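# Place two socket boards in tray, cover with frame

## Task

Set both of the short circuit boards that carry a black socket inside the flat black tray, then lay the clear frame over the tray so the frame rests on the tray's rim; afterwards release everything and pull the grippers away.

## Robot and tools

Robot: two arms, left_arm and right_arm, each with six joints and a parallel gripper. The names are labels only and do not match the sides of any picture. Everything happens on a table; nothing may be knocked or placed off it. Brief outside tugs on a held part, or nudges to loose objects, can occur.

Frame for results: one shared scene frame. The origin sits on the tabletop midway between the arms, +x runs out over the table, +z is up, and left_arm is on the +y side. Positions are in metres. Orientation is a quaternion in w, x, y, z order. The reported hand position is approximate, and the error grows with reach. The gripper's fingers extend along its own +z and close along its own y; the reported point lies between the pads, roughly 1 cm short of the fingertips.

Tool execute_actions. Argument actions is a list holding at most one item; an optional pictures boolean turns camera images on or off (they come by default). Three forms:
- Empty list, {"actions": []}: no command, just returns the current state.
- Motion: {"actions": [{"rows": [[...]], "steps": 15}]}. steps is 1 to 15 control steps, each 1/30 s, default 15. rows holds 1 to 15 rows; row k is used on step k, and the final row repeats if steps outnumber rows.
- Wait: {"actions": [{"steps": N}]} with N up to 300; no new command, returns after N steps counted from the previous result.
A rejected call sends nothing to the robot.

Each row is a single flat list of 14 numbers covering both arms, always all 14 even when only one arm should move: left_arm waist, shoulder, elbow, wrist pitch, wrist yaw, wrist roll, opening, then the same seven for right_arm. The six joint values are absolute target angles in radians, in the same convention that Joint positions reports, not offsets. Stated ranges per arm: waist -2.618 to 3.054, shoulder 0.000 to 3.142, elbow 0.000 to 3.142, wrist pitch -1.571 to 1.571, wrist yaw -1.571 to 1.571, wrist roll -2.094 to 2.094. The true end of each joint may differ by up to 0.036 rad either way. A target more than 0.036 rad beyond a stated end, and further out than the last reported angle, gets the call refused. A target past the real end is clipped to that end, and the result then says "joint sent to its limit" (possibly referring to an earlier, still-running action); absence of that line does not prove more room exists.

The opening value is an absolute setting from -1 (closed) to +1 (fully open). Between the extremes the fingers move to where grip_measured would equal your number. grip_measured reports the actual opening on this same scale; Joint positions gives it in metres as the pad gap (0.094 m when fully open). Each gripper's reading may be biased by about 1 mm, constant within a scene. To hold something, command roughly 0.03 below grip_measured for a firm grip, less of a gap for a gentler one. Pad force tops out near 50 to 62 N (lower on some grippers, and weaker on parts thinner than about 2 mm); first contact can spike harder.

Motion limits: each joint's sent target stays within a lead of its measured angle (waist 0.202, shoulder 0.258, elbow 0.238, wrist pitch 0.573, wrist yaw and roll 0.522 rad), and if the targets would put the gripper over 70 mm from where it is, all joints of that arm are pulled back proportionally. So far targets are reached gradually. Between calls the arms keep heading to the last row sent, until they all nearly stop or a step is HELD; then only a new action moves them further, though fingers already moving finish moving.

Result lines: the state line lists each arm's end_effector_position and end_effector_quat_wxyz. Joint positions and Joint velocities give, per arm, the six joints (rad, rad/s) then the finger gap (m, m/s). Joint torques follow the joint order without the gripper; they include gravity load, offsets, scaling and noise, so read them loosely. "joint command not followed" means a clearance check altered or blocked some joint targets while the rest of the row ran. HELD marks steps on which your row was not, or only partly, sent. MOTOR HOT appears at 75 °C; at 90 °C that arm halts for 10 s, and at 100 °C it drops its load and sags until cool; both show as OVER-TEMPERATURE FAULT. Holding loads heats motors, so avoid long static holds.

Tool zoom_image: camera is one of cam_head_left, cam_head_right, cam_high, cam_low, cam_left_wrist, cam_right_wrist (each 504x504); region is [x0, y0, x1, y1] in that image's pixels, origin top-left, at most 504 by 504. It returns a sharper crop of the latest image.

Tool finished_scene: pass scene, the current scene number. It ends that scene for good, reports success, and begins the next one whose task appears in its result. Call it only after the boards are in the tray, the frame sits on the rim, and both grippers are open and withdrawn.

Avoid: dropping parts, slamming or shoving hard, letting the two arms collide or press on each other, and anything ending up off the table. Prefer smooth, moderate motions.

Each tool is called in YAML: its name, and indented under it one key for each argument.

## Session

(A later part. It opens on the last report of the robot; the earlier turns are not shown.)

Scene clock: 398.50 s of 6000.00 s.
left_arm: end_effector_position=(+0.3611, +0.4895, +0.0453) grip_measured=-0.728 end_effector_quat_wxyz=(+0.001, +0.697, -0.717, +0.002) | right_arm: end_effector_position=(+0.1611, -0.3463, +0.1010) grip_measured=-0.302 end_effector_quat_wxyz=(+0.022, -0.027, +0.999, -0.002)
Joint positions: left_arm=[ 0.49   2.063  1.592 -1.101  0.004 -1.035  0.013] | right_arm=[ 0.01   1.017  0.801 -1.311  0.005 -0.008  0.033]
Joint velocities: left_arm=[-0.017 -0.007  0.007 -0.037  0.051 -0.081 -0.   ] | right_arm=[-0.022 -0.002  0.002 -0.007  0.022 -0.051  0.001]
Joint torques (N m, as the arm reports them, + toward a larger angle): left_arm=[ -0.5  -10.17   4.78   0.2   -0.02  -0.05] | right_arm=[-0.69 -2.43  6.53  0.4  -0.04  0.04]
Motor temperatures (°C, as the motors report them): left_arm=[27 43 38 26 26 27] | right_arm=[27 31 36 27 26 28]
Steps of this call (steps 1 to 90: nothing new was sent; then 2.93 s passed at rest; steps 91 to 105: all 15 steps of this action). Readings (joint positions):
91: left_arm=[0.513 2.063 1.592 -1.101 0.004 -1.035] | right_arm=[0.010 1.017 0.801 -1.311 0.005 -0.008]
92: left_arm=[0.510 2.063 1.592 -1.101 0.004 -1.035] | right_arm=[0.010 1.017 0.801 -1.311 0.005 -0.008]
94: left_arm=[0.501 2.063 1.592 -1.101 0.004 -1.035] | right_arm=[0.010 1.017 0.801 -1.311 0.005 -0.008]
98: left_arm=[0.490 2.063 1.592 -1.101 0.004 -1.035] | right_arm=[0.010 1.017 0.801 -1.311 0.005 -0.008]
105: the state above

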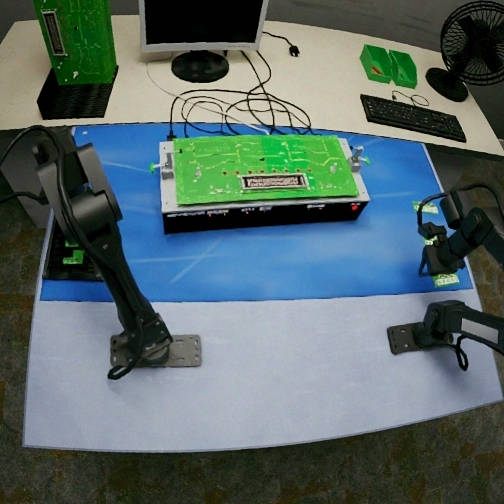

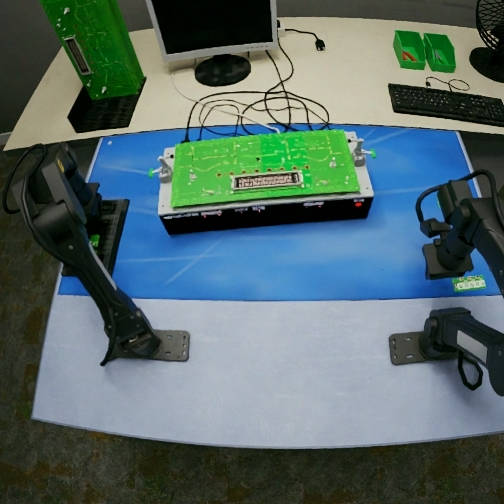

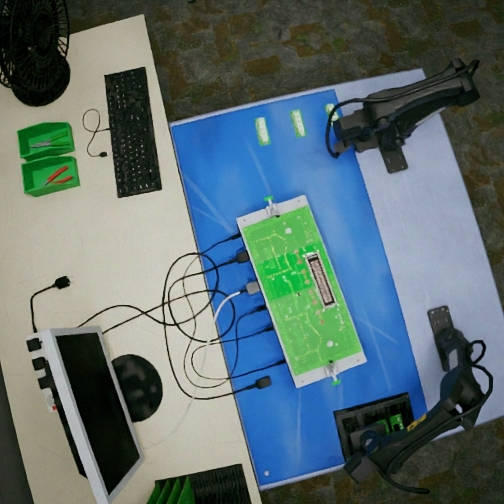

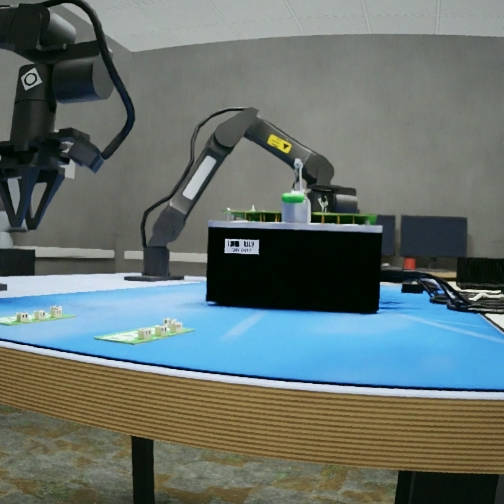

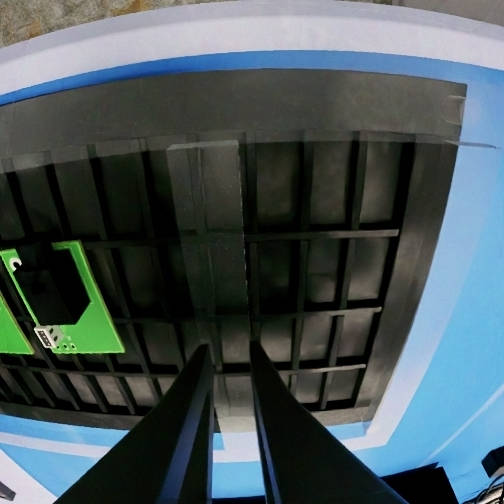

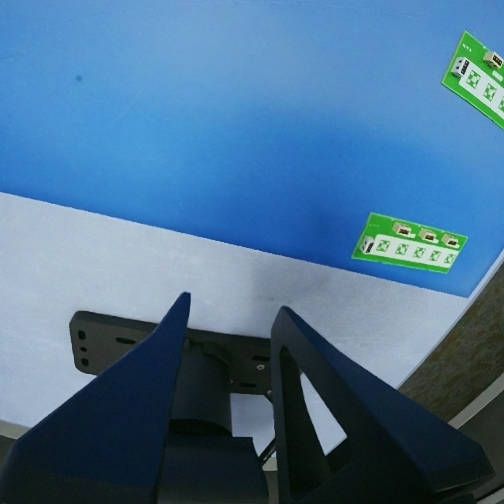

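Good; lower 6 mm.

execute_actions:
  actions:
    - {"rows":[[0.487,2.05,1.558,-1.065,0,-1.045,-0.77,0,1.0,0.8,-1.3,0,0,-0.3]],"steps":15}

Scene clock: 402.23 s of 6000.00 s.
left_arm: end_effector_position=(+0.3612, +0.4895, +0.0400) grip_measured=-0.728 end_effector_quat_wxyz=(-0.002, +0.697, -0.717, +0.003) | right_arm: end_effector_position=(+0.1611, -0.3463, +0.1010) grip_measured=-0.302 end_effector_quat_wxyz=(+0.022, -0.027, +0.999, -0.002)
Joint positions: left_arm=[ 0.49   2.062  1.569 -1.072  0.004 -1.035  0.013] | right_arm=[ 0.01   1.017  0.801 -1.311  0.005 -0.008  0.033]
Joint velocities: left_arm=[ 0.002 -0.002 -0.012  0.022  0.022  0.007  0.   ] | right_arm=[-0.017  0.007  0.007 -0.022  0.066 -0.066  0.   ]
Joint torques (N m, as the arm reports them, + toward a larger angle): left_arm=[-0.25 -9.48  4.48  0.21 -0.03 -0.08] | right_arm=[-0.69 -2.43  6.53  0.39 -0.04  0.04]
Motor temperatures (°C, as the motors report them): left_arm=[27 43 38 26 26 27] | right_arm=[27 31 36 27 26 28]
Steps of this call (steps 1 to 15: the robot went on to your last target; steps 16 to 90: nothing new was sent; then 0.23 s passed at rest; steps 91 to 105: all 15 steps of this action). Readings (joint positions):
91: left_arm=[0.490 2.062 1.589 -1.096 0.004 -1.035] | right_arm=[0.010 1.017 0.801 -1.311 0.005 -0.008]
92: left_arm=[0.490 2.062 1.584 -1.089 0.004 -1.035] | right_arm=[0.010 1.017 0.801 -1.311 0.005 -0.008]
94: left_arm=[0.490 2.062 1.575 -1.082 0.004 -1.035] | right_arm=[0.010 1.017 0.801 -1.311 0.005 -0.008]
98: left_arm=[0.490 2.062 1.569 -1.078 0.004 -1.035] | right_arm=[0.010 1.017 0.801 -1.311 0.005 -0.008]
105: the state above

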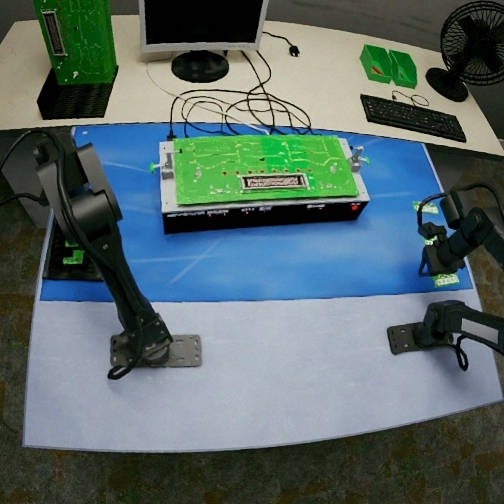

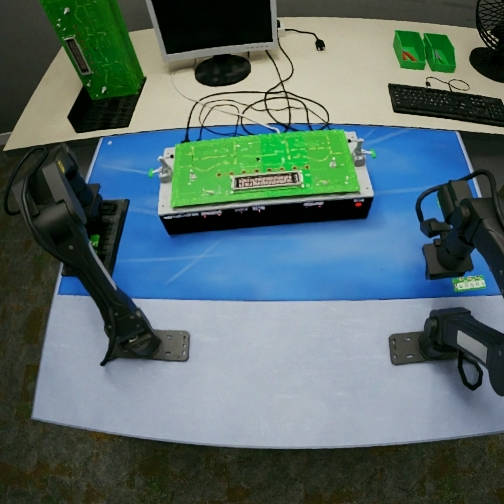

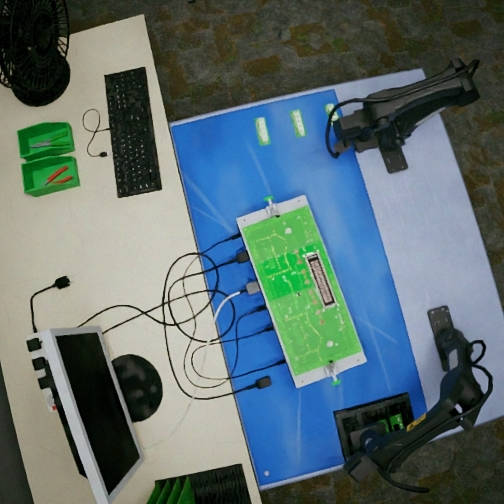

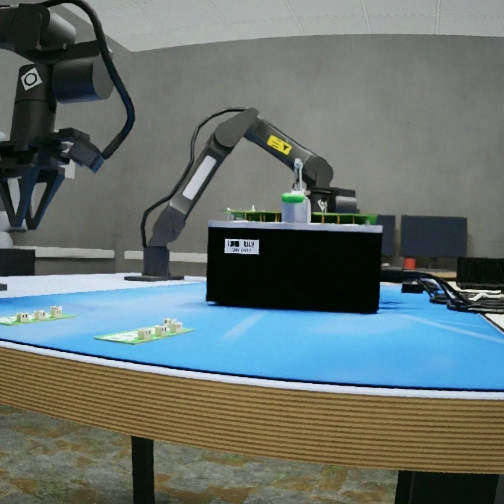

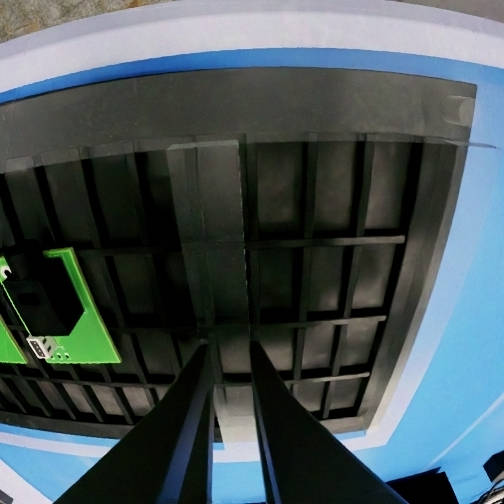

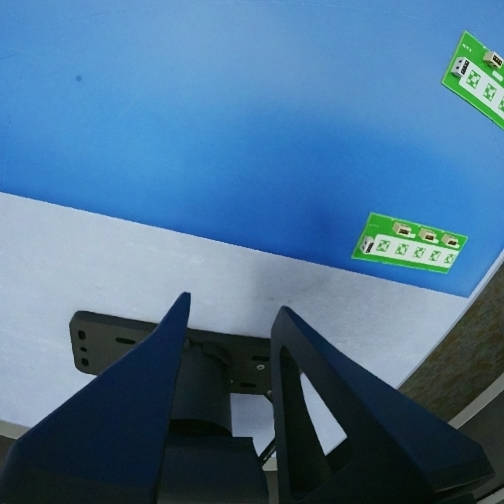

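execute_actions:
  actions:
    - {"rows":[[0.487,2.05,1.538,-1.042,0,-1.045,-0.77,0,1.0,0.8,-1.3,0,0,-0.3]],"steps":15}

Scene clock: 407.40 s of 6000.00 s.
left_arm: end_effector_position=(+0.3616, +0.4897, +0.0374) grip_measured=-0.728 end_effector_quat_wxyz=(-0.005, +0.697, -0.717, +0.003) | right_arm: end_effector_position=(+0.1611, -0.3463, +0.1010) grip_measured=-0.302 end_effector_quat_wxyz=(+0.022, -0.027, +0.999, -0.002)
Joint positions: left_arm=[ 0.49   2.062  1.559 -1.057  0.004 -1.035  0.013] | right_arm=[ 0.01   1.017  0.801 -1.311  0.005 -0.008  0.033]
Joint velocities: left_arm=[-0.002  0.007 -0.007  0.051 -0.051 -0.007  0.   ] | right_arm=[-0.007 -0.002 -0.002 -0.022  0.007 -0.022  0.   ]
Joint torques (N m, as the arm reports them, + toward a larger angle): left_arm=[-0.26 -9.61  3.88  0.32 -0.04 -0.11] | right_arm=[-0.69 -2.43  6.53  0.39 -0.03  0.04]
Motor temperatures (°C, as the motors report them): left_arm=[27 43 37 26 26 27] | right_arm=[27 31 36 27 26 28]
Steps of this call (steps 1 to 15: the robot went on to your last target; steps 16 to 90: nothing new was sent; then 1.67 s passed at rest; steps 91 to 105: all 15 steps of this action). Readings (joint positions):
91: left_arm=[0.490 2.062 1.567 -1.067 0.004 -1.035] | right_arm=[0.010 1.017 0.801 -1.311 0.005 -0.008]
92: left_arm=[0.490 2.062 1.563 -1.063 0.004 -1.035] | right_arm=[0.010 1.017 0.801 -1.311 0.005 -0.008]
94: left_arm=[0.490 2.062 1.559 -1.057 0.004 -1.035] | right_arm=[0.010 1.017 0.801 -1.311 0.005 -0.008]
98: left_arm=[0.490 2.062 1.559 -1.057 0.004 -1.035] | right_arm=[0.010 1.017 0.801 -1.311 0.005 -0.008]
105: the state above

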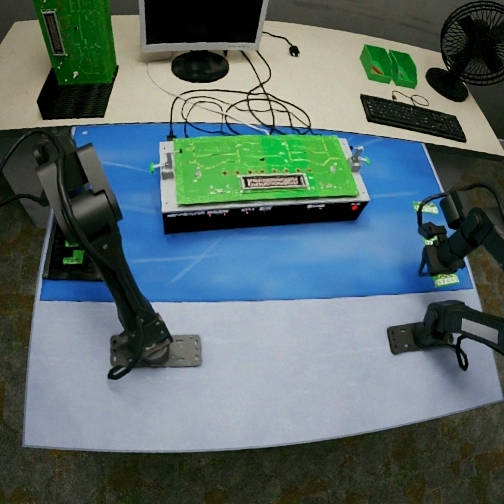

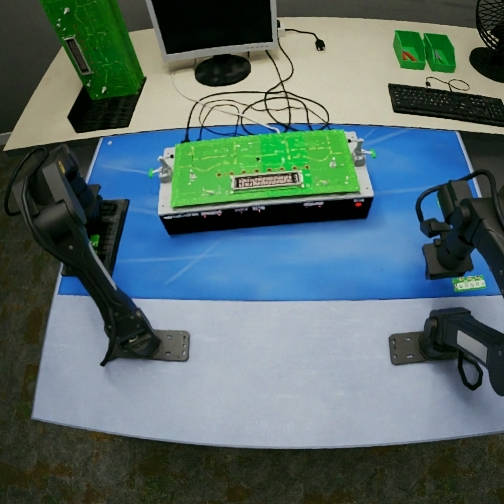

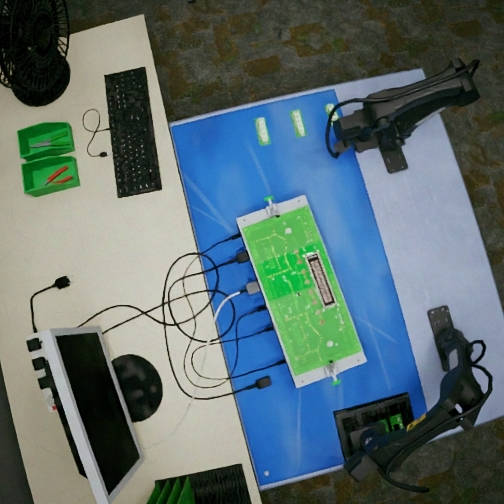

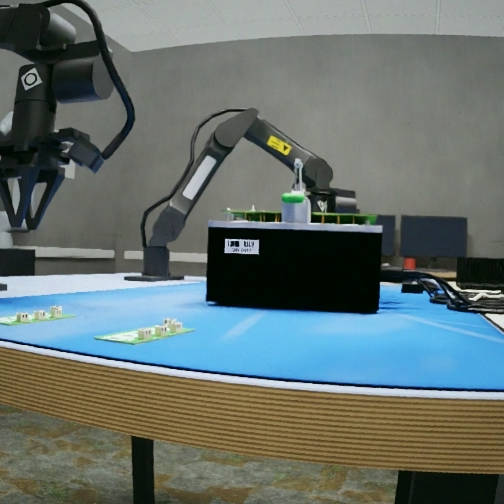

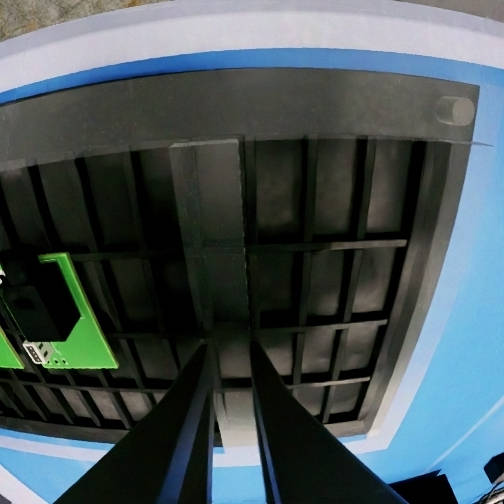

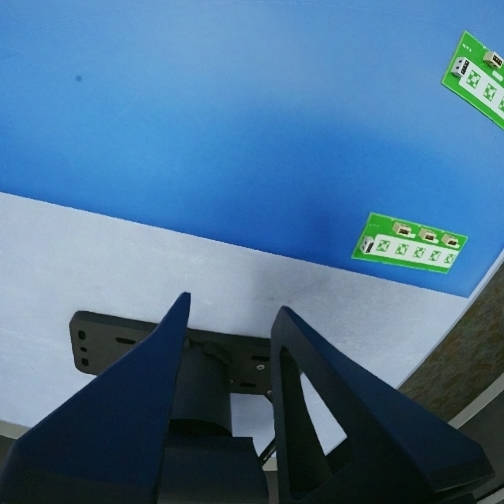

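Contact, well aligned. Release and lift.

execute_actions:
  actions:
    - {"rows":[[0.487,2.055,1.555,-1.057,0,-1.04,-0.35,0,1.0,0.8,-1.3,0,0,-0.3]],"steps":15}
  pictures: false

execute_actions:
  actions:
    - {"rows":[[0.487,2.02,1.64,-1.16,0,-1.04,-0.35,0,1.0,0.8,-1.3,0,0,-0.3]],"steps":15}
  pictures: false

execute_actions:
  actions:
    - {"rows":[[0.55,1.9,1.66,-1.33,0,-0.97,-0.35,0,1.0,0.8,-1.3,0,0,-0.3],[0.55,1.9,1.66,-1.33,0,-0.97,-0.35,0,1.0,0.8,-1.3,0,0,-0.3],[0.55,1.9,1.66,-1.33,0,-0.97,-0.35,0,1.0,0.8,-1.3,0,0,-0.3],[0.55,1.9,1.66,-1.33,0,-0.97,-0.35,0,1.0,0.8,-1.3,0,0,-0.3],[0.55,1.9,1.66,-1.33,0,-0.97,-0.35,0,1.0,0.8,-1.3,0,0,-0.3],[0.63,1.75,1.65,-1.47,0,-0.9,-0.35,0,1.0,0.8,-1.3,0,0,-0.3]],"steps":15}

Scene clock: 418.93 s of 6000.00 s.
left_arm: end_effector_position=(+0.3616, +0.4897, +0.0374) grip_measured=-0.352 end_effector_quat_wxyz=(-0.005, +0.697, -0.717, +0.003) | right_arm: end_effector_position=(+0.1611, -0.3463, +0.1010) grip_measured=-0.302 end_effector_quat_wxyz=(+0.022, -0.027, +0.999, -0.002)
Joint positions: left_arm=[ 0.49   2.062  1.559 -1.057  0.004 -1.035  0.03 ] | right_arm=[ 0.01   1.017  0.801 -1.311  0.005 -0.008  0.033]
Joint velocities: left_arm=[-0.002  0.002  0.002  0.037  0.037  0.022 -0.001] | right_arm=[-0.002  0.002 -0.002 -0.051  0.022  0.022 -0.001]
Joint torques (N m, as the arm reports them, + toward a larger angle): left_arm=[-0.32 -9.4   4.97  0.16 -0.04 -0.02] | right_arm=[-0.69 -2.43  6.53  0.39 -0.04  0.04]
Motor temperatures (°C, as the motors report them): left_arm=[27 43 37 27 26 27] | right_arm=[27 31 36 27 26 28]
Steps of this call (steps 1 to 15: the robot went on to your last target; steps 16 to 90: nothing new was sent; then 8.03 s passed at rest; steps 91 to 105: all 15 steps of this action). Readings (joint positions):
91: left_arm=[0.490 2.062 1.559 -1.057 0.004 -1.035] | right_arm=[0.010 1.017 0.801 -1.311 0.005 -0.008]
92: left_arm=[0.490 2.062 1.559 -1.057 0.004 -1.035] | right_arm=[0.010 1.017 0.801 -1.311 0.005 -0.008]
94: left_arm=[0.490 2.062 1.559 -1.057 0.004 -1.035] | right_arm=[0.010 1.017 0.801 -1.311 0.005 -0.008]
98: left_arm=[0.490 2.062 1.559 -1.057 0.004 -1.035] | right_arm=[0.010 1.017 0.801 -1.311 0.005 -0.008]
105: the state above

Scene clock: 419.43 s of 6000.00 s.
left_arm: end_effector_position=(+0.3621, +0.4900, +0.0672) grip_measured=-0.352 end_effector_quat_wxyz=(-0.012, +0.697, -0.717, +0.005) | right_arm: end_effector_position=(+0.1611, -0.3463, +0.1010) grip_measured=-0.302 end_effector_quat_wxyz=(+0.022, -0.027, +0.999, -0.002)
Joint positions: left_arm=[ 0.49   2.024  1.624 -1.144  0.004 -1.035  0.03 ] | right_arm=[ 0.01   1.017  0.801 -1.311  0.005 -0.008  0.033]
Joint velocities: left_arm=[-0.007  0.002 -0.002 -0.051 -0.081 -0.081 -0.001] | right_arm=[ 0.002  0.002 -0.002 -0.037 -0.007  0.037  0.001]
Joint torques (N m, as the arm reports them, + toward a larger angle): left_arm=[-0.26 -8.98  6.56  0.13 -0.05 -0.01] | right_arm=[-0.68 -2.43  6.53  0.39 -0.04  0.04]
Motor temperatures (°C, as the motors report them): left_arm=[27 43 37 27 26 27] | right_arm=[27 31 36 27 26 28]
Steps of this call (steps 1 to 15: all 15 steps of this action). Readings (joint positions):
1: left_arm=[0.490 2.061 1.568 -1.072 0.004 -1.035] | right_arm=[0.010 1.017 0.801 -1.311 0.005 -0.008]
2: left_arm=[0.490 2.061 1.580 -1.090 0.004 -1.035] | right_arm=[0.010 1.017 0.801 -1.311 0.005 -0.008]
4: left_arm=[0.490 2.049 1.604 -1.112 0.004 -1.035] | right_arm=[0.010 1.017 0.801 -1.311 0.005 -0.008]
8: left_arm=[0.490 2.026 1.623 -1.129 0.004 -1.035] | right_arm=[0.010 1.017 0.801 -1.311 0.005 -0.008]
15: the state above

Scene clock: 419.93 s of 6000.00 s.
left_arm: end_effector_position=(+0.2764, +0.4953, +0.1699) grip_measured=-0.352 end_effector_quat_wxyz=(-0.022, +0.708, -0.706, +0.005) | right_arm: end_effector_position=(+0.1611, -0.3463, +0.1010) grip_measured=-0.302 end_effector_quat_wxyz=(+0.022, -0.027, +0.999, -0.002)
Joint positions: left_arm=[ 0.635  1.731  1.645 -1.441  0.004 -0.921  0.03 ] | right_arm=[ 0.01   1.017  0.801 -1.311  0.005 -0.008  0.033]
Joint velocities: left_arm=[-0.007  0.12  -0.007 -0.168 -0.051  0.11   0.   ] | right_arm=[-0.002  0.012 -0.007  0.022 -0.081 -0.007 -0.001]
Joint torques (N m, as the arm reports them, + toward a larger angle): left_arm=[-0.29 -5.46  5.71  0.22  0.03  0.17] | right_arm=[-0.69 -2.44  6.52  0.39 -0.04  0.04]
Motor temperatures (°C, as the motors report them): left_arm=[27 43 37 27 26 27] | right_arm=[27 31 36 27 26 28]
Steps of this call (steps 1 to 15: all 15 steps of this action). Readings (joint positions):
1: left_arm=[0.494 2.016 1.624 -1.158 0.005 -1.026] | right_arm=[0.010 1.017 0.801 -1.311 0.005 -0.008]
2: left_arm=[0.501 2.001 1.624 -1.190 0.006 -1.016] | right_arm=[0.010 1.017 0.801 -1.311 0.005 -0.008]
4: left_arm=[0.523 1.954 1.625 -1.240 0.006 -1.003] | right_arm=[0.010 1.017 0.801 -1.311 0.005 -0.008]
8: left_arm=[0.584 1.833 1.633 -1.333 0.008 -0.960] | right_arm=[0.010 1.017 0.801 -1.311 0.005 -0.008]
15: the state above

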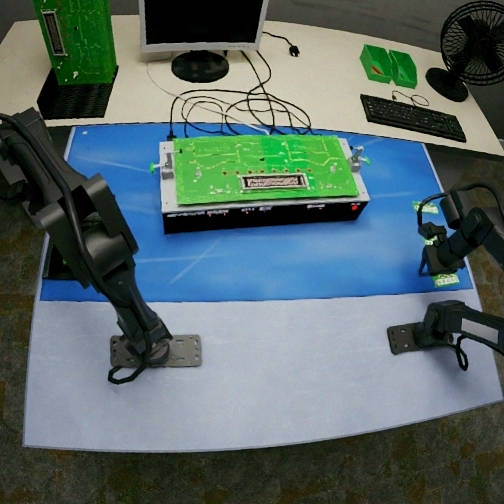

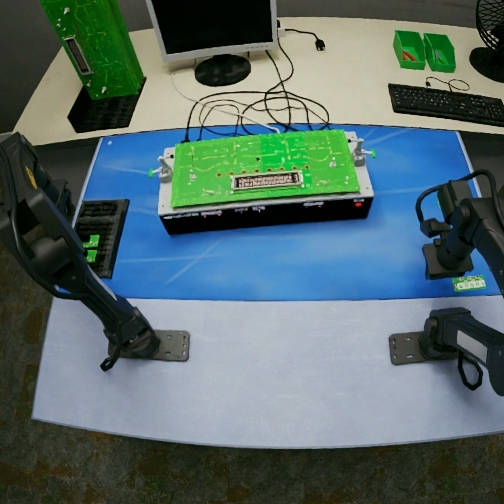

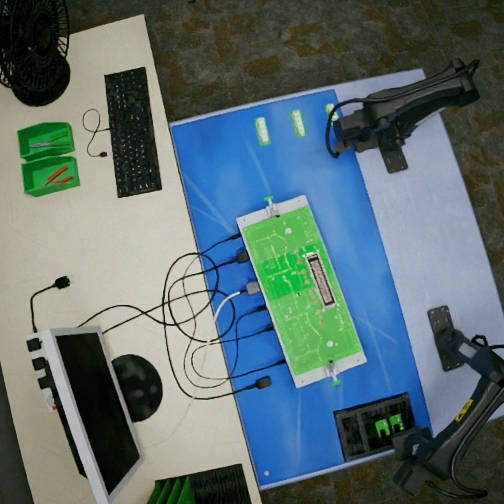

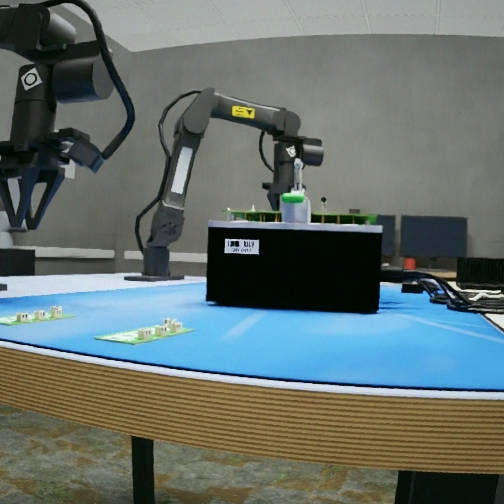

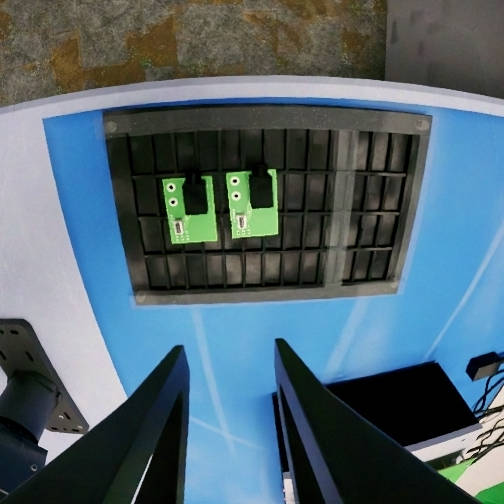

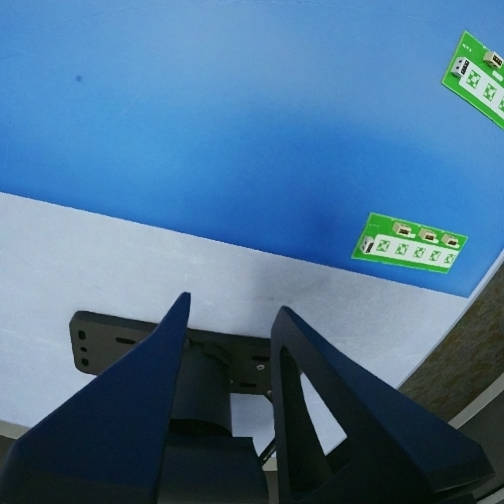

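execute_actions:
  actions:
    - {"rows":[[0.4,1.4,1.35,-1.45,0,-0.7,-0.35,0,1.0,0.8,-1.3,0,0,-0.3]],"steps":15}
  pictures: false

finished_scene:
  scene: 2

Scene clock: 426.83 s of 6000.00 s.
left_arm: end_effector_position=(+0.2428, +0.3938, +0.1842) grip_measured=-0.352 end_effector_quat_wxyz=(+0.042, -0.532, +0.845, -0.012) | right_arm: end_effector_position=(+0.1611, -0.3463, +0.1010) grip_measured=-0.302 end_effector_quat_wxyz=(+0.022, -0.027, +0.999, -0.002)
Joint positions: left_arm=[ 0.388  1.393  1.366 -1.456  0.011 -0.719  0.03 ] | right_arm=[ 0.01   1.017  0.801 -1.311  0.005 -0.008  0.033]
Joint velocities: left_arm=[ 0.012  0.012  0.022 -0.037 -0.037  0.037 -0.001] | right_arm=[-0.012  0.007  0.002  0.037  0.007  0.022 -0.001]
Joint torques (N m, as the arm reports them, + toward a larger angle): left_arm=[ 0.9  -3.38  4.31  0.36 -0.11  0.15] | right_arm=[-0.68 -2.44  6.53  0.39 -0.04  0.04]
Motor temperatures (°C, as the motors report them): left_arm=[27 42 38 26 26 27] | right_arm=[27 31 36 27 26 28]
Steps of this call (steps 1 to 30: the robot went on to your last target; steps 31 to 90: nothing new was sent; then 3.40 s passed at rest; steps 91 to 105: all 15 steps of this action). Readings (joint positions):
91: left_arm=[0.620 1.717 1.609 -1.430 -0.004 -0.885] | right_arm=[0.010 1.017 0.801 -1.311 0.005 -0.008]
92: left_arm=[0.588 1.669 1.541 -1.408 -0.008 -0.858] | right_arm=[0.010 1.017 0.801 -1.311 0.005 -0.008]
94: left_arm=[0.485 1.549 1.421 -1.416 -0.007 -0.811] | right_arm=[0.010 1.017 0.801 -1.311 0.005 -0.008]
98: left_arm=[0.386 1.394 1.366 -1.457 0.012 -0.750] | right_arm=[0.010 1.017 0.801 -1.311 0.005 -0.008]
105: the state above

The scene is finished: the task was done.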